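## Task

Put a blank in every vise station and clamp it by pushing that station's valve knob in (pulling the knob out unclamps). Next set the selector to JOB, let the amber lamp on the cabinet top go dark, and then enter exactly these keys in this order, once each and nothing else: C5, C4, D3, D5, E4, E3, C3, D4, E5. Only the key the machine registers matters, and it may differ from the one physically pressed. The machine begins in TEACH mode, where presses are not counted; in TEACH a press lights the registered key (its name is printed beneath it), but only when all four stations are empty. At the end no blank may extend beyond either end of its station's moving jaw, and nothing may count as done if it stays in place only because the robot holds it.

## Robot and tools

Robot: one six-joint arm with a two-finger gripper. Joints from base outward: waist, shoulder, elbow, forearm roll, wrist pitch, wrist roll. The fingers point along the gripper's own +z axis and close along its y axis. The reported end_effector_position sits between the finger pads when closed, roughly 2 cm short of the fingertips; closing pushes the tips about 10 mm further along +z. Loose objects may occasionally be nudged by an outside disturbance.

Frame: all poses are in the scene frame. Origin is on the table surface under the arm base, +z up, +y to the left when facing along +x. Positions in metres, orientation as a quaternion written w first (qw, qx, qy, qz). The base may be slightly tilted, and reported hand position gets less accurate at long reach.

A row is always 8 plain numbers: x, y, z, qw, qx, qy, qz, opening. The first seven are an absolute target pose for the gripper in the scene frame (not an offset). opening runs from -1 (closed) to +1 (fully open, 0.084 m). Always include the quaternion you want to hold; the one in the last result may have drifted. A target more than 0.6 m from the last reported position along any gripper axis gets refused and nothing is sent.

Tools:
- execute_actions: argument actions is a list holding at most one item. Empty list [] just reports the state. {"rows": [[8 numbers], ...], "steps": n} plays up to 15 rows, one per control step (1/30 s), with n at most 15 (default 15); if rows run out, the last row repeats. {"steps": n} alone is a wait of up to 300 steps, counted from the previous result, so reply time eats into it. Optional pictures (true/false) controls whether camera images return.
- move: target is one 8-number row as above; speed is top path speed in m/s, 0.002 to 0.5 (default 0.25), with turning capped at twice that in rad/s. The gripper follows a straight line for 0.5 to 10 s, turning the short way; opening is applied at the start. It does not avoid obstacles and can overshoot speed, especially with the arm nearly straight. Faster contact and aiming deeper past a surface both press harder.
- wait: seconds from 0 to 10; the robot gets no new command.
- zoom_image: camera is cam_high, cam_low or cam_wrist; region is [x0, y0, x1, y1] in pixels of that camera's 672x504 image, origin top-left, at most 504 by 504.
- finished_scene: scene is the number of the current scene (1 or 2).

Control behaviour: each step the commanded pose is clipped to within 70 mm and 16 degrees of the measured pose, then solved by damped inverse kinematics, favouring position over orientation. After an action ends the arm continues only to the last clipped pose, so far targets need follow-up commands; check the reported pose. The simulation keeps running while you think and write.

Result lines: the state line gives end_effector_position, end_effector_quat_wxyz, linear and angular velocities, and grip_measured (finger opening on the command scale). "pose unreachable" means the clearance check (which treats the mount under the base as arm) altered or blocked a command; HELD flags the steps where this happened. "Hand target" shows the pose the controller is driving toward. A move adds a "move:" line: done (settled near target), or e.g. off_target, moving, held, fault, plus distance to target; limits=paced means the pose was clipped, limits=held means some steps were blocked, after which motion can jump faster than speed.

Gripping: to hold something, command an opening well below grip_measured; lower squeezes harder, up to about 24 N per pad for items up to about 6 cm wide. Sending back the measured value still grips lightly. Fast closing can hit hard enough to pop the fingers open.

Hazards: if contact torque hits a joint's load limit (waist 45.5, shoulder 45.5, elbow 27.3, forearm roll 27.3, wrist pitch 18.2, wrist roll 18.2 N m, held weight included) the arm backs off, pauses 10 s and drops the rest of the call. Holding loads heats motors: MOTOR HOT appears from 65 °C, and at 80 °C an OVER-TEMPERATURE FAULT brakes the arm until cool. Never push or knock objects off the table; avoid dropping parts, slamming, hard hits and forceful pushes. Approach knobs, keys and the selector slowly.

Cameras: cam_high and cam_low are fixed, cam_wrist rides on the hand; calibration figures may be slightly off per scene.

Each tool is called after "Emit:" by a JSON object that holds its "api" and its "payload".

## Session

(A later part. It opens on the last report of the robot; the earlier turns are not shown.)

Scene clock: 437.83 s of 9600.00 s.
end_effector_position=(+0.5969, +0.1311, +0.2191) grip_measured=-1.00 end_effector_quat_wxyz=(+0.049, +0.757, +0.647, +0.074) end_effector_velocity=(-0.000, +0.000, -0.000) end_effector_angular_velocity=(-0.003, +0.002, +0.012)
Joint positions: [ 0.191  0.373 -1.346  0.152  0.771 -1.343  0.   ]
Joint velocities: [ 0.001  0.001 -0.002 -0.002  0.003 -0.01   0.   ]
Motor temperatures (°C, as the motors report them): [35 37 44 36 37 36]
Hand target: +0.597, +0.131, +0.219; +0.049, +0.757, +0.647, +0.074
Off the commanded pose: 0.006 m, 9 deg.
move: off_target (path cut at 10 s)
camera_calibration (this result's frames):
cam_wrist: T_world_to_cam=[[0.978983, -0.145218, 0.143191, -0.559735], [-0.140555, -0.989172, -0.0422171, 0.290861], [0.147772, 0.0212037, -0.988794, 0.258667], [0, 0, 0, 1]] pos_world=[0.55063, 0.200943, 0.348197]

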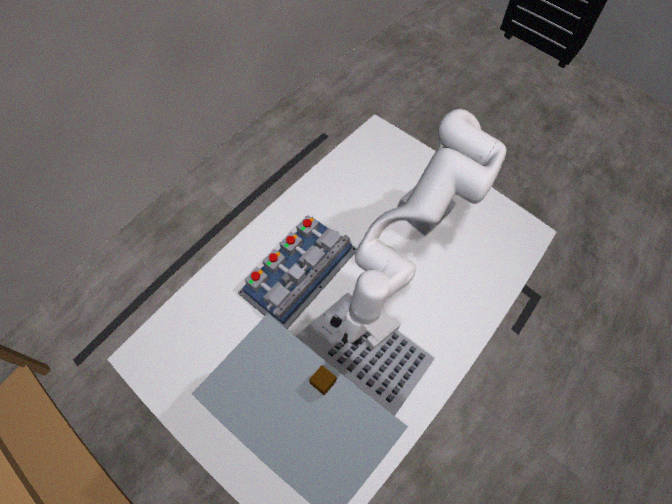

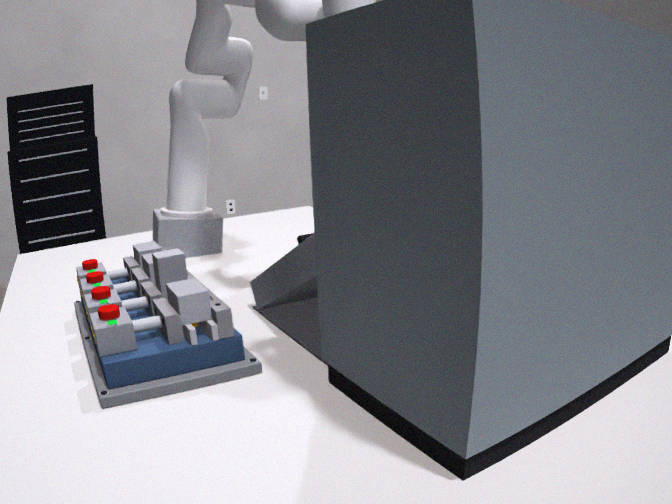

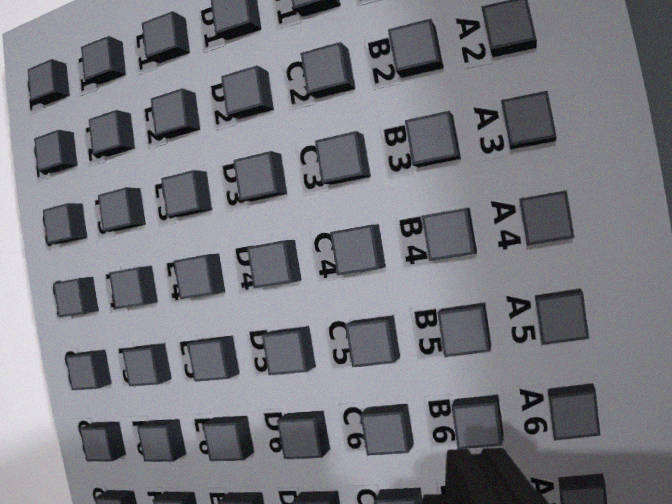

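Lamp out. Keys: B6.

Emit:
{"api": "move", "payload": {"target": [0.625,0.136,0.195,0.0616,0.7044,0.7044,0.0616,-1], "speed": 0.1}}

Emit:
{"api": "move", "payload": {"target": [0.625,0.136,0.1625,0.0616,0.7044,0.7044,0.0616,-1], "speed": 0.03}}

Emit:
{"api": "move", "payload": {"target": [0.625,0.136,0.195,0.0616,0.7044,0.7044,0.0616,-1], "speed": 0.06}}

Emit:
{"api": "move", "payload": {"target": [0.625,0.171,0.195,0.0616,0.7044,0.7044,0.0616,-1], "speed": 0.08}}

Emit:
{"api": "move", "payload": {"target": [0.625,0.171,0.1625,0.0616,0.7044,0.7044,0.0616,-1], "speed": 0.03}}

Emit:
{"api": "move", "payload": {"target": [0.625,0.171,0.195,0.0616,0.7044,0.7044,0.0616,-1], "speed": 0.06}}

Scene clock: 441.63 s of 9600.00 s.
end_effector_position=(+0.6249, +0.1359, +0.1953) grip_measured=-1.00 end_effector_quat_wxyz=(+0.062, +0.705, +0.704, +0.062) end_effector_velocity=(+0.001, +0.000, -0.001) end_effector_angular_velocity=(-0.002, +0.002, +0.007)
Joint positions: [ 0.202  0.501 -1.473  0.118  0.772 -1.466  0.   ]
Joint velocities: [ 0.     0.007 -0.008 -0.001  0.003 -0.006  0.   ]
Motor temperatures (°C, as the motors report them): [35 37 44 36 37 36]
Hand target: +0.625, +0.136, +0.195; +0.062, +0.704, +0.704, +0.062
Off the commanded pose: 0.000 m, 0 deg.
move: done
camera_calibration (this result's frames):
cam_wrist: T_world_to_cam=[[0.989039, 0.0117879, 0.147183, -0.611471], [0.0109281, -0.999918, 0.00664847, 0.195785], [0.147249, -0.00496716, -0.989087, 0.234898], [0, 0, 0, 1]] pos_world=[0.568041, 0.204144, 0.321031]

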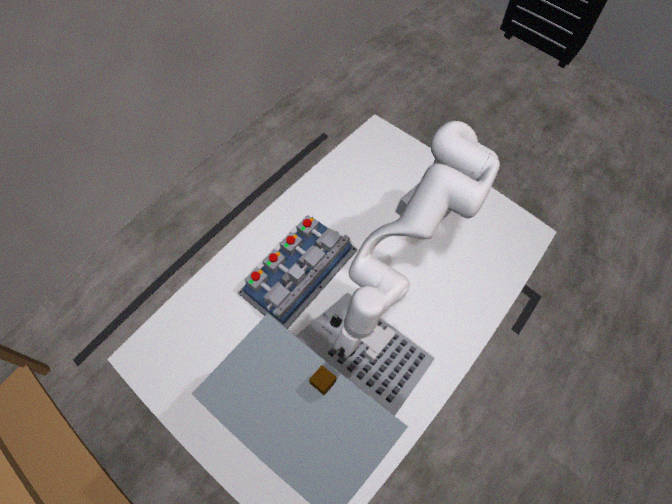

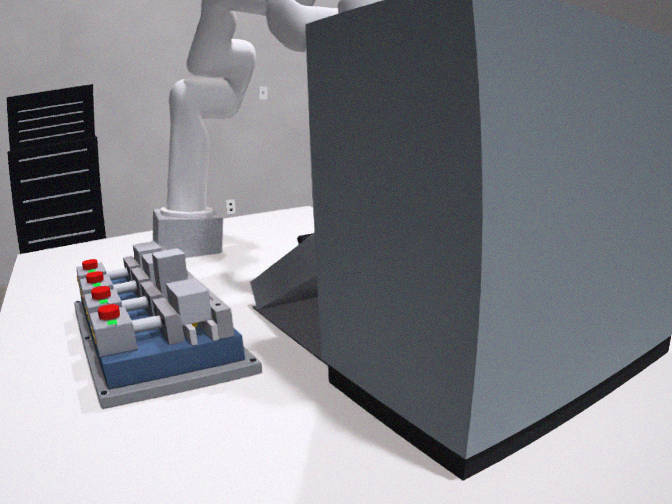

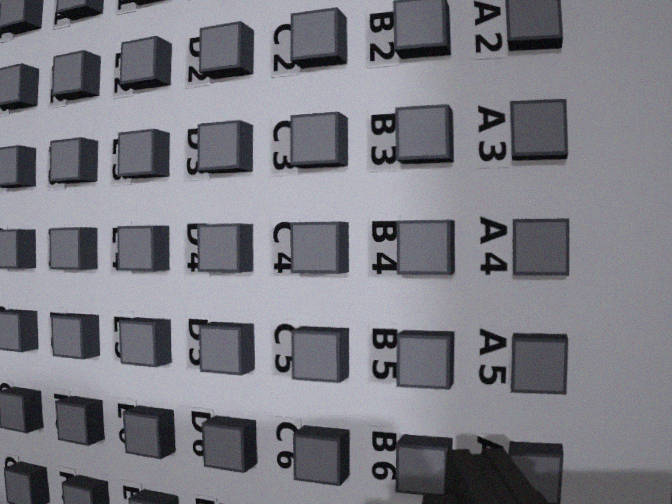

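Scene clock: 443.00 s of 9600.00 s.
end_effector_position=(+0.6263, +0.1362, +0.1652) grip_measured=-1.00 end_effector_quat_wxyz=(+0.063, +0.704, +0.704, +0.064) end_effector_velocity=(-0.001, -0.000, -0.002) end_effector_angular_velocity=(-0.000, +0.003, +0.000)
Joint positions: [ 0.209  0.549 -1.455  0.125  0.701 -1.47   0.   ]
Joint velocities: [ 0.     0.001  0.003  0.001 -0.001 -0.001  0.   ]
Motor temperatures (°C, as the motors report them): [35 37 44 36 37 36]
Hand target: +0.625, +0.136, +0.163; +0.062, +0.704, +0.704, +0.062
Off the commanded pose: 0.003 m, 0 deg.
move: done
camera_calibration (this result's frames):
cam_wrist: T_world_to_cam=[[0.988363, 0.0125406, 0.151595, -0.608873], [0.0117109, -0.999911, 0.00636449, 0.195763], [0.151662, -0.00451511, -0.988422, 0.201987], [0, 0, 0, 1]] pos_world=[0.568862, 0.204293, 0.290704]

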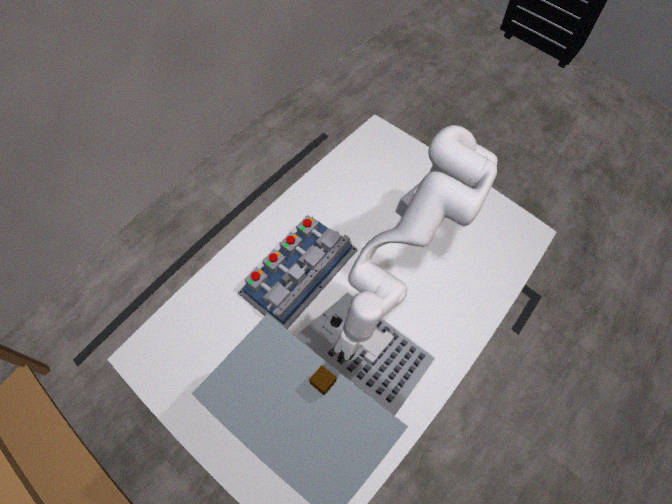

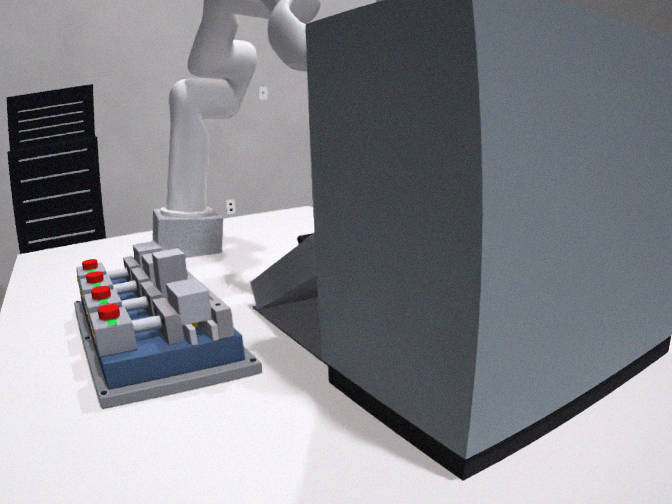

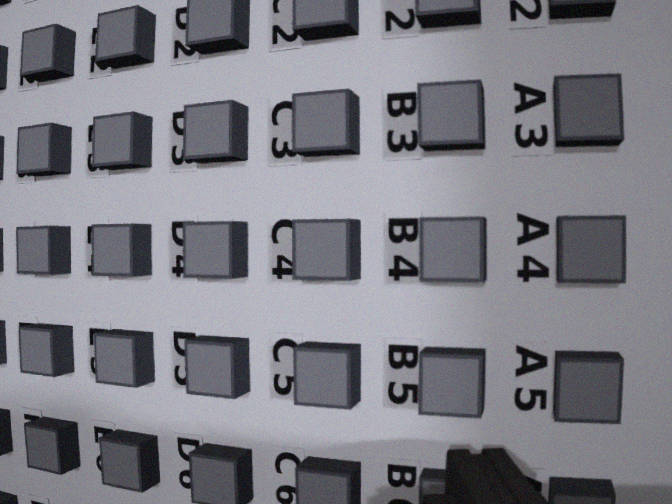

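Scene clock: 443.87 s of 9600.00 s.
end_effector_position=(+0.6248, +0.1360, +0.1942) grip_measured=-1.00 end_effector_quat_wxyz=(+0.061, +0.704, +0.704, +0.061) end_effector_velocity=(-0.000, +0.000, +0.003) end_effector_angular_velocity=(-0.000, +0.002, +0.001)
Joint positions: [ 0.202  0.503 -1.474  0.118  0.772 -1.466  0.   ]
Joint velocities: [-0.001 -0.004 -0.003 -0.001  0.008 -0.     0.   ]
Motor temperatures (°C, as the motors report them): [35 37 44 36 37 36]
Hand target: +0.625, +0.136, +0.195; +0.062, +0.704, +0.704, +0.062
Off the commanded pose: 0.001 m, 0 deg.
move: done
camera_calibration (this result's frames):
cam_wrist: T_world_to_cam=[[0.989238, 0.0126193, 0.145768, -0.611203], [0.0117227, -0.999907, 0.00700847, 0.195285], [0.145843, -0.00522426, -0.989294, 0.23478], [0, 0, 0, 1]] pos_world=[0.568096, 0.204207, 0.319992]

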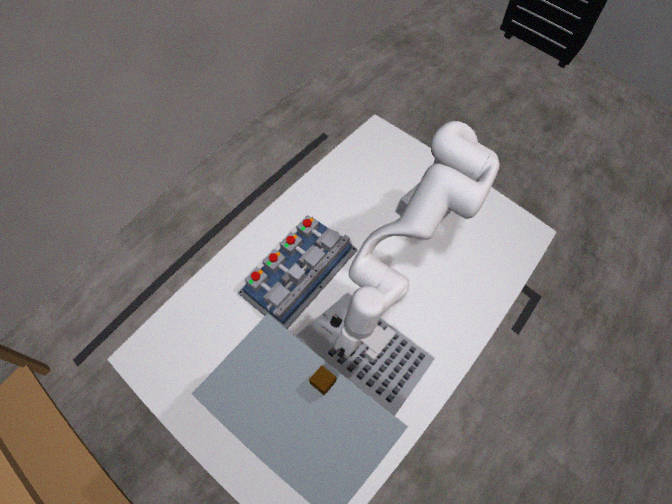

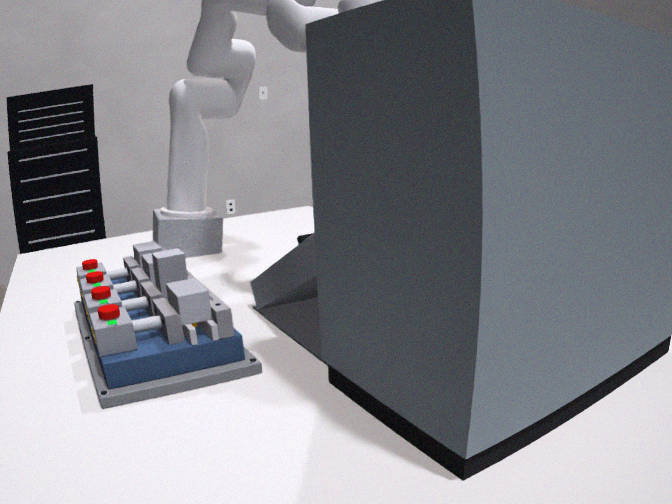

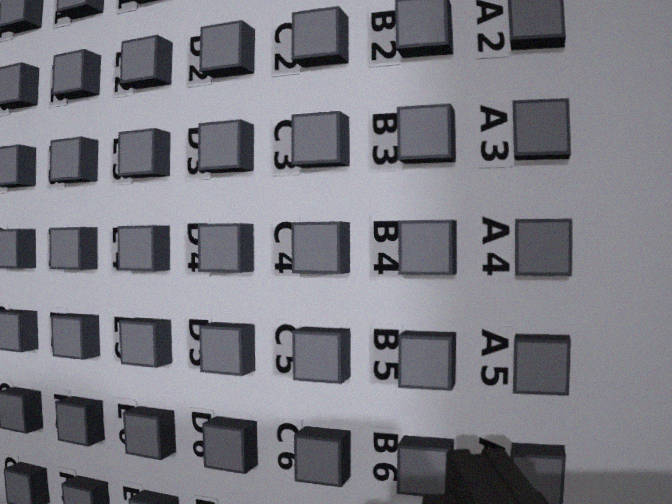

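Scene clock: 444.70 s of 9600.00 s.
end_effector_position=(+0.6251, +0.1705, +0.1949) grip_measured=-1.00 end_effector_quat_wxyz=(+0.062, +0.704, +0.704, +0.062) end_effector_velocity=(-0.000, +0.003, -0.000) end_effector_angular_velocity=(-0.001, +0.001, -0.001)
Joint positions: [ 0.257  0.52  -1.513  0.1    0.788 -1.398  0.   ]
Joint velocities: [ 0.004  0.002 -0.005 -0.002  0.004  0.007  0.   ]
Motor temperatures (°C, as the motors report them): [35 37 44 36 37 36]
Hand target: +0.625, +0.171, +0.195; +0.062, +0.704, +0.704, +0.062
Off the commanded pose: 0.001 m, 0 deg.
move: done
camera_calibration (this result's frames):
cam_wrist: T_world_to_cam=[[0.989127, 0.0124805, 0.14653, -0.612045], [0.0115761, -0.999908, 0.00702359, 0.229884], [0.146604, -0.00525098, -0.989181, 0.235128], [0, 0, 0, 1]] pos_world=[0.568259, 0.238736, 0.320653]

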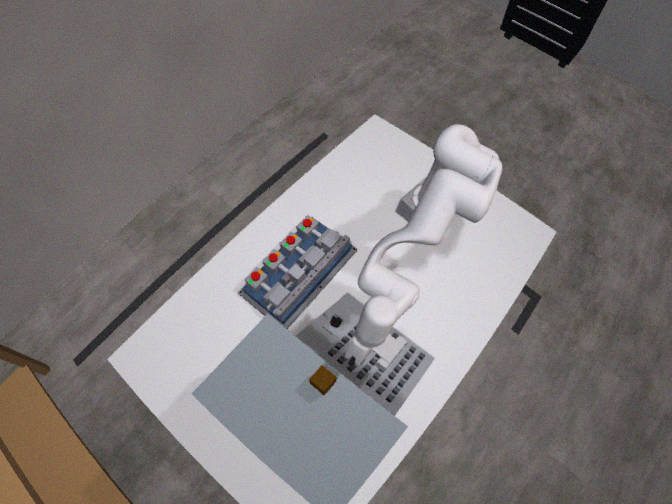

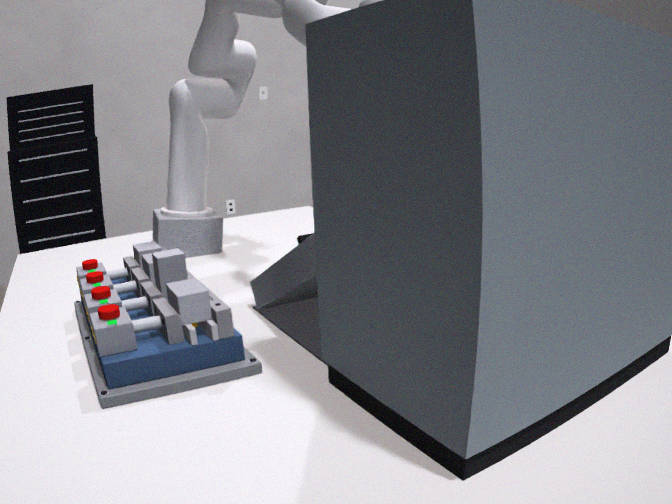

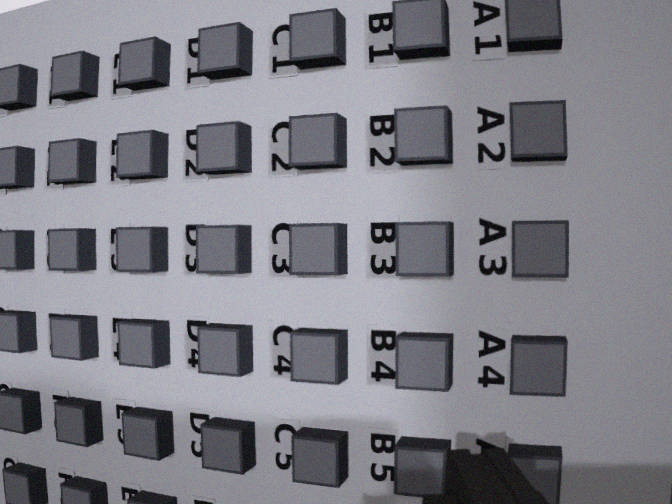

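Scene clock: 446.03 s of 9600.00 s.
end_effector_position=(+0.6261, +0.1710, +0.1653) grip_measured=-1.00 end_effector_quat_wxyz=(+0.063, +0.704, +0.704, +0.063) end_effector_velocity=(-0.000, +0.000, -0.002) end_effector_angular_velocity=(+0.000, -0.000, -0.000)
Joint positions: [ 0.265  0.565 -1.493  0.105  0.718 -1.399  0.   ]
Joint velocities: [ 0.001  0.002  0.003  0.001 -0.005  0.     0.   ]
Motor temperatures (°C, as the motors report them): [35 37 44 36 37 36]
Hand target: +0.625, +0.171, +0.163; +0.062, +0.704, +0.704, +0.062
Off the commanded pose: 0.003 m, 0 deg.
move: done
camera_calibration (this result's frames):
cam_wrist: T_world_to_cam=[[0.988473, 0.0123405, 0.150896, -0.609022], [0.0115266, -0.999914, 0.00626721, 0.230764], [0.15096, -0.00445565, -0.98853, 0.202652], [0, 0, 0, 1]] pos_world=[0.56875, 0.239163, 0.29078]

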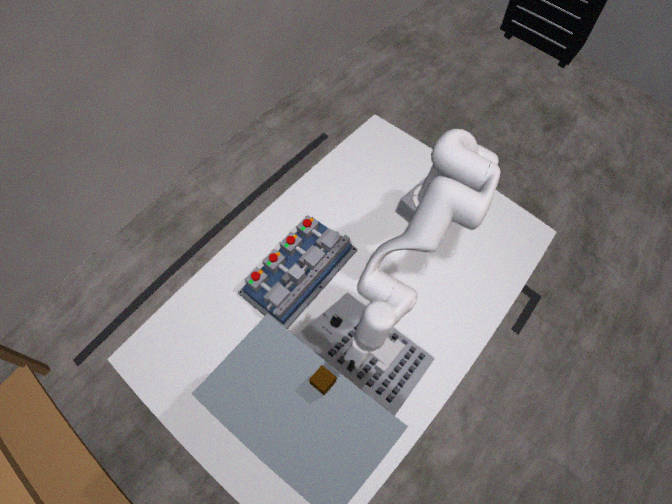

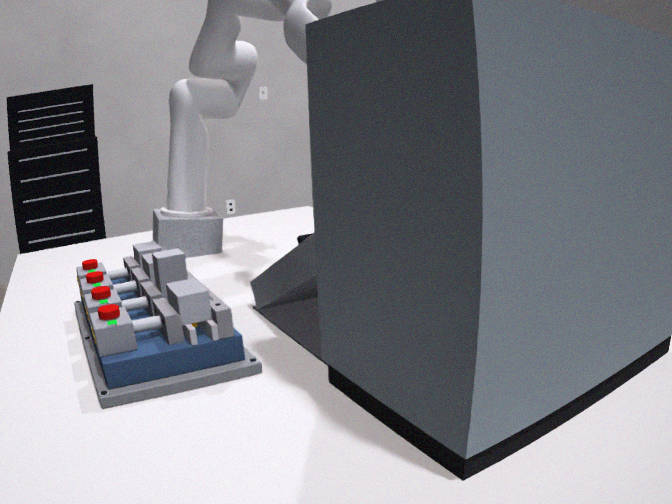

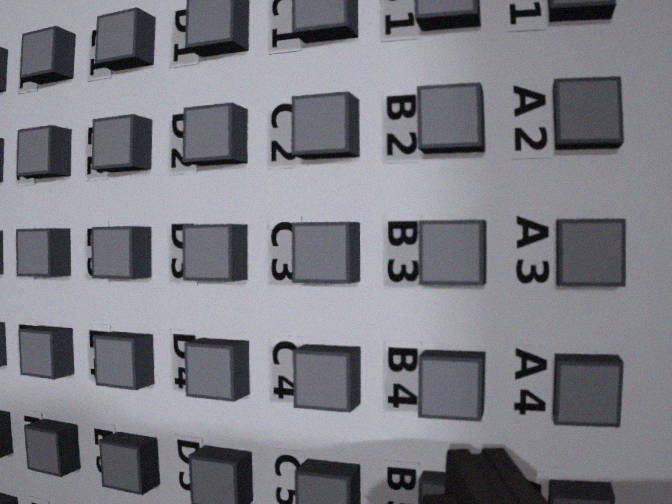

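Scene clock: 446.90 s of 9600.00 s.
end_effector_position=(+0.6248, +0.1710, +0.1942) grip_measured=-1.00 end_effector_quat_wxyz=(+0.061, +0.704, +0.704, +0.061) end_effector_velocity=(+0.000, -0.000, +0.003) end_effector_angular_velocity=(-0.000, +0.000, +0.000)
Joint positions: [ 0.258  0.521 -1.512  0.1    0.787 -1.397  0.   ]
Joint velocities: [-0.001 -0.003 -0.003 -0.     0.007 -0.     0.   ]
Motor temperatures (°C, as the motors report them): [35 37 44 36 37 36]
Hand target: +0.625, +0.171, +0.195; +0.062, +0.704, +0.704, +0.062
Off the commanded pose: 0.001 m, 0 deg.
move: done
camera_calibration (this result's frames):
cam_wrist: T_world_to_cam=[[0.989237, 0.0126333, 0.145779, -0.611653], [0.0117289, -0.999906, 0.00706179, 0.230262], [0.145854, -0.00527595, -0.989292, 0.234963], [0, 0, 0, 1]] pos_world=[0.568099, 0.239208, 0.319987]

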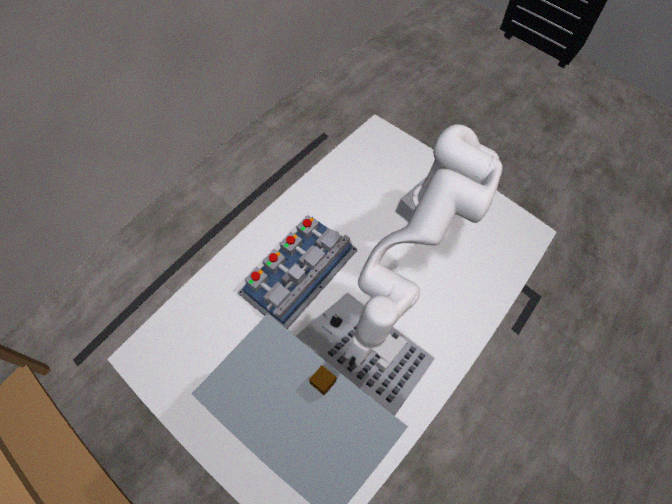

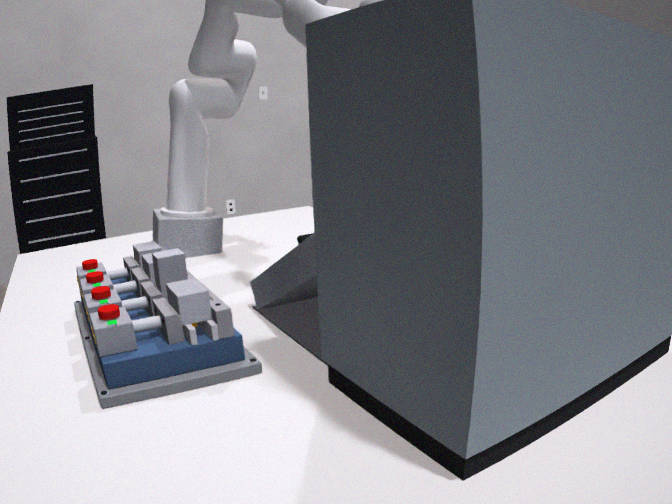

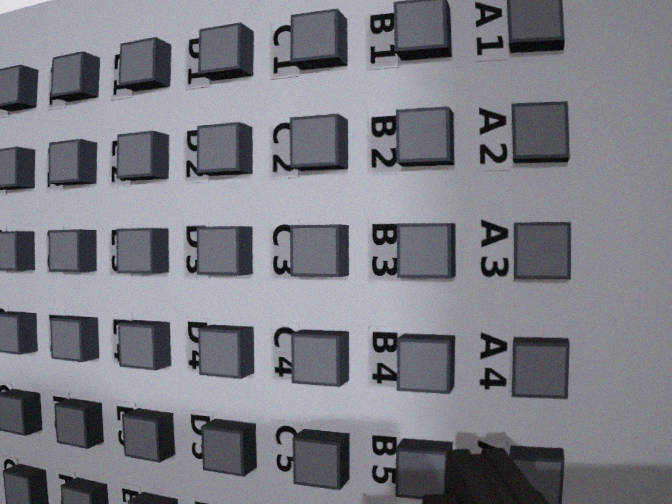

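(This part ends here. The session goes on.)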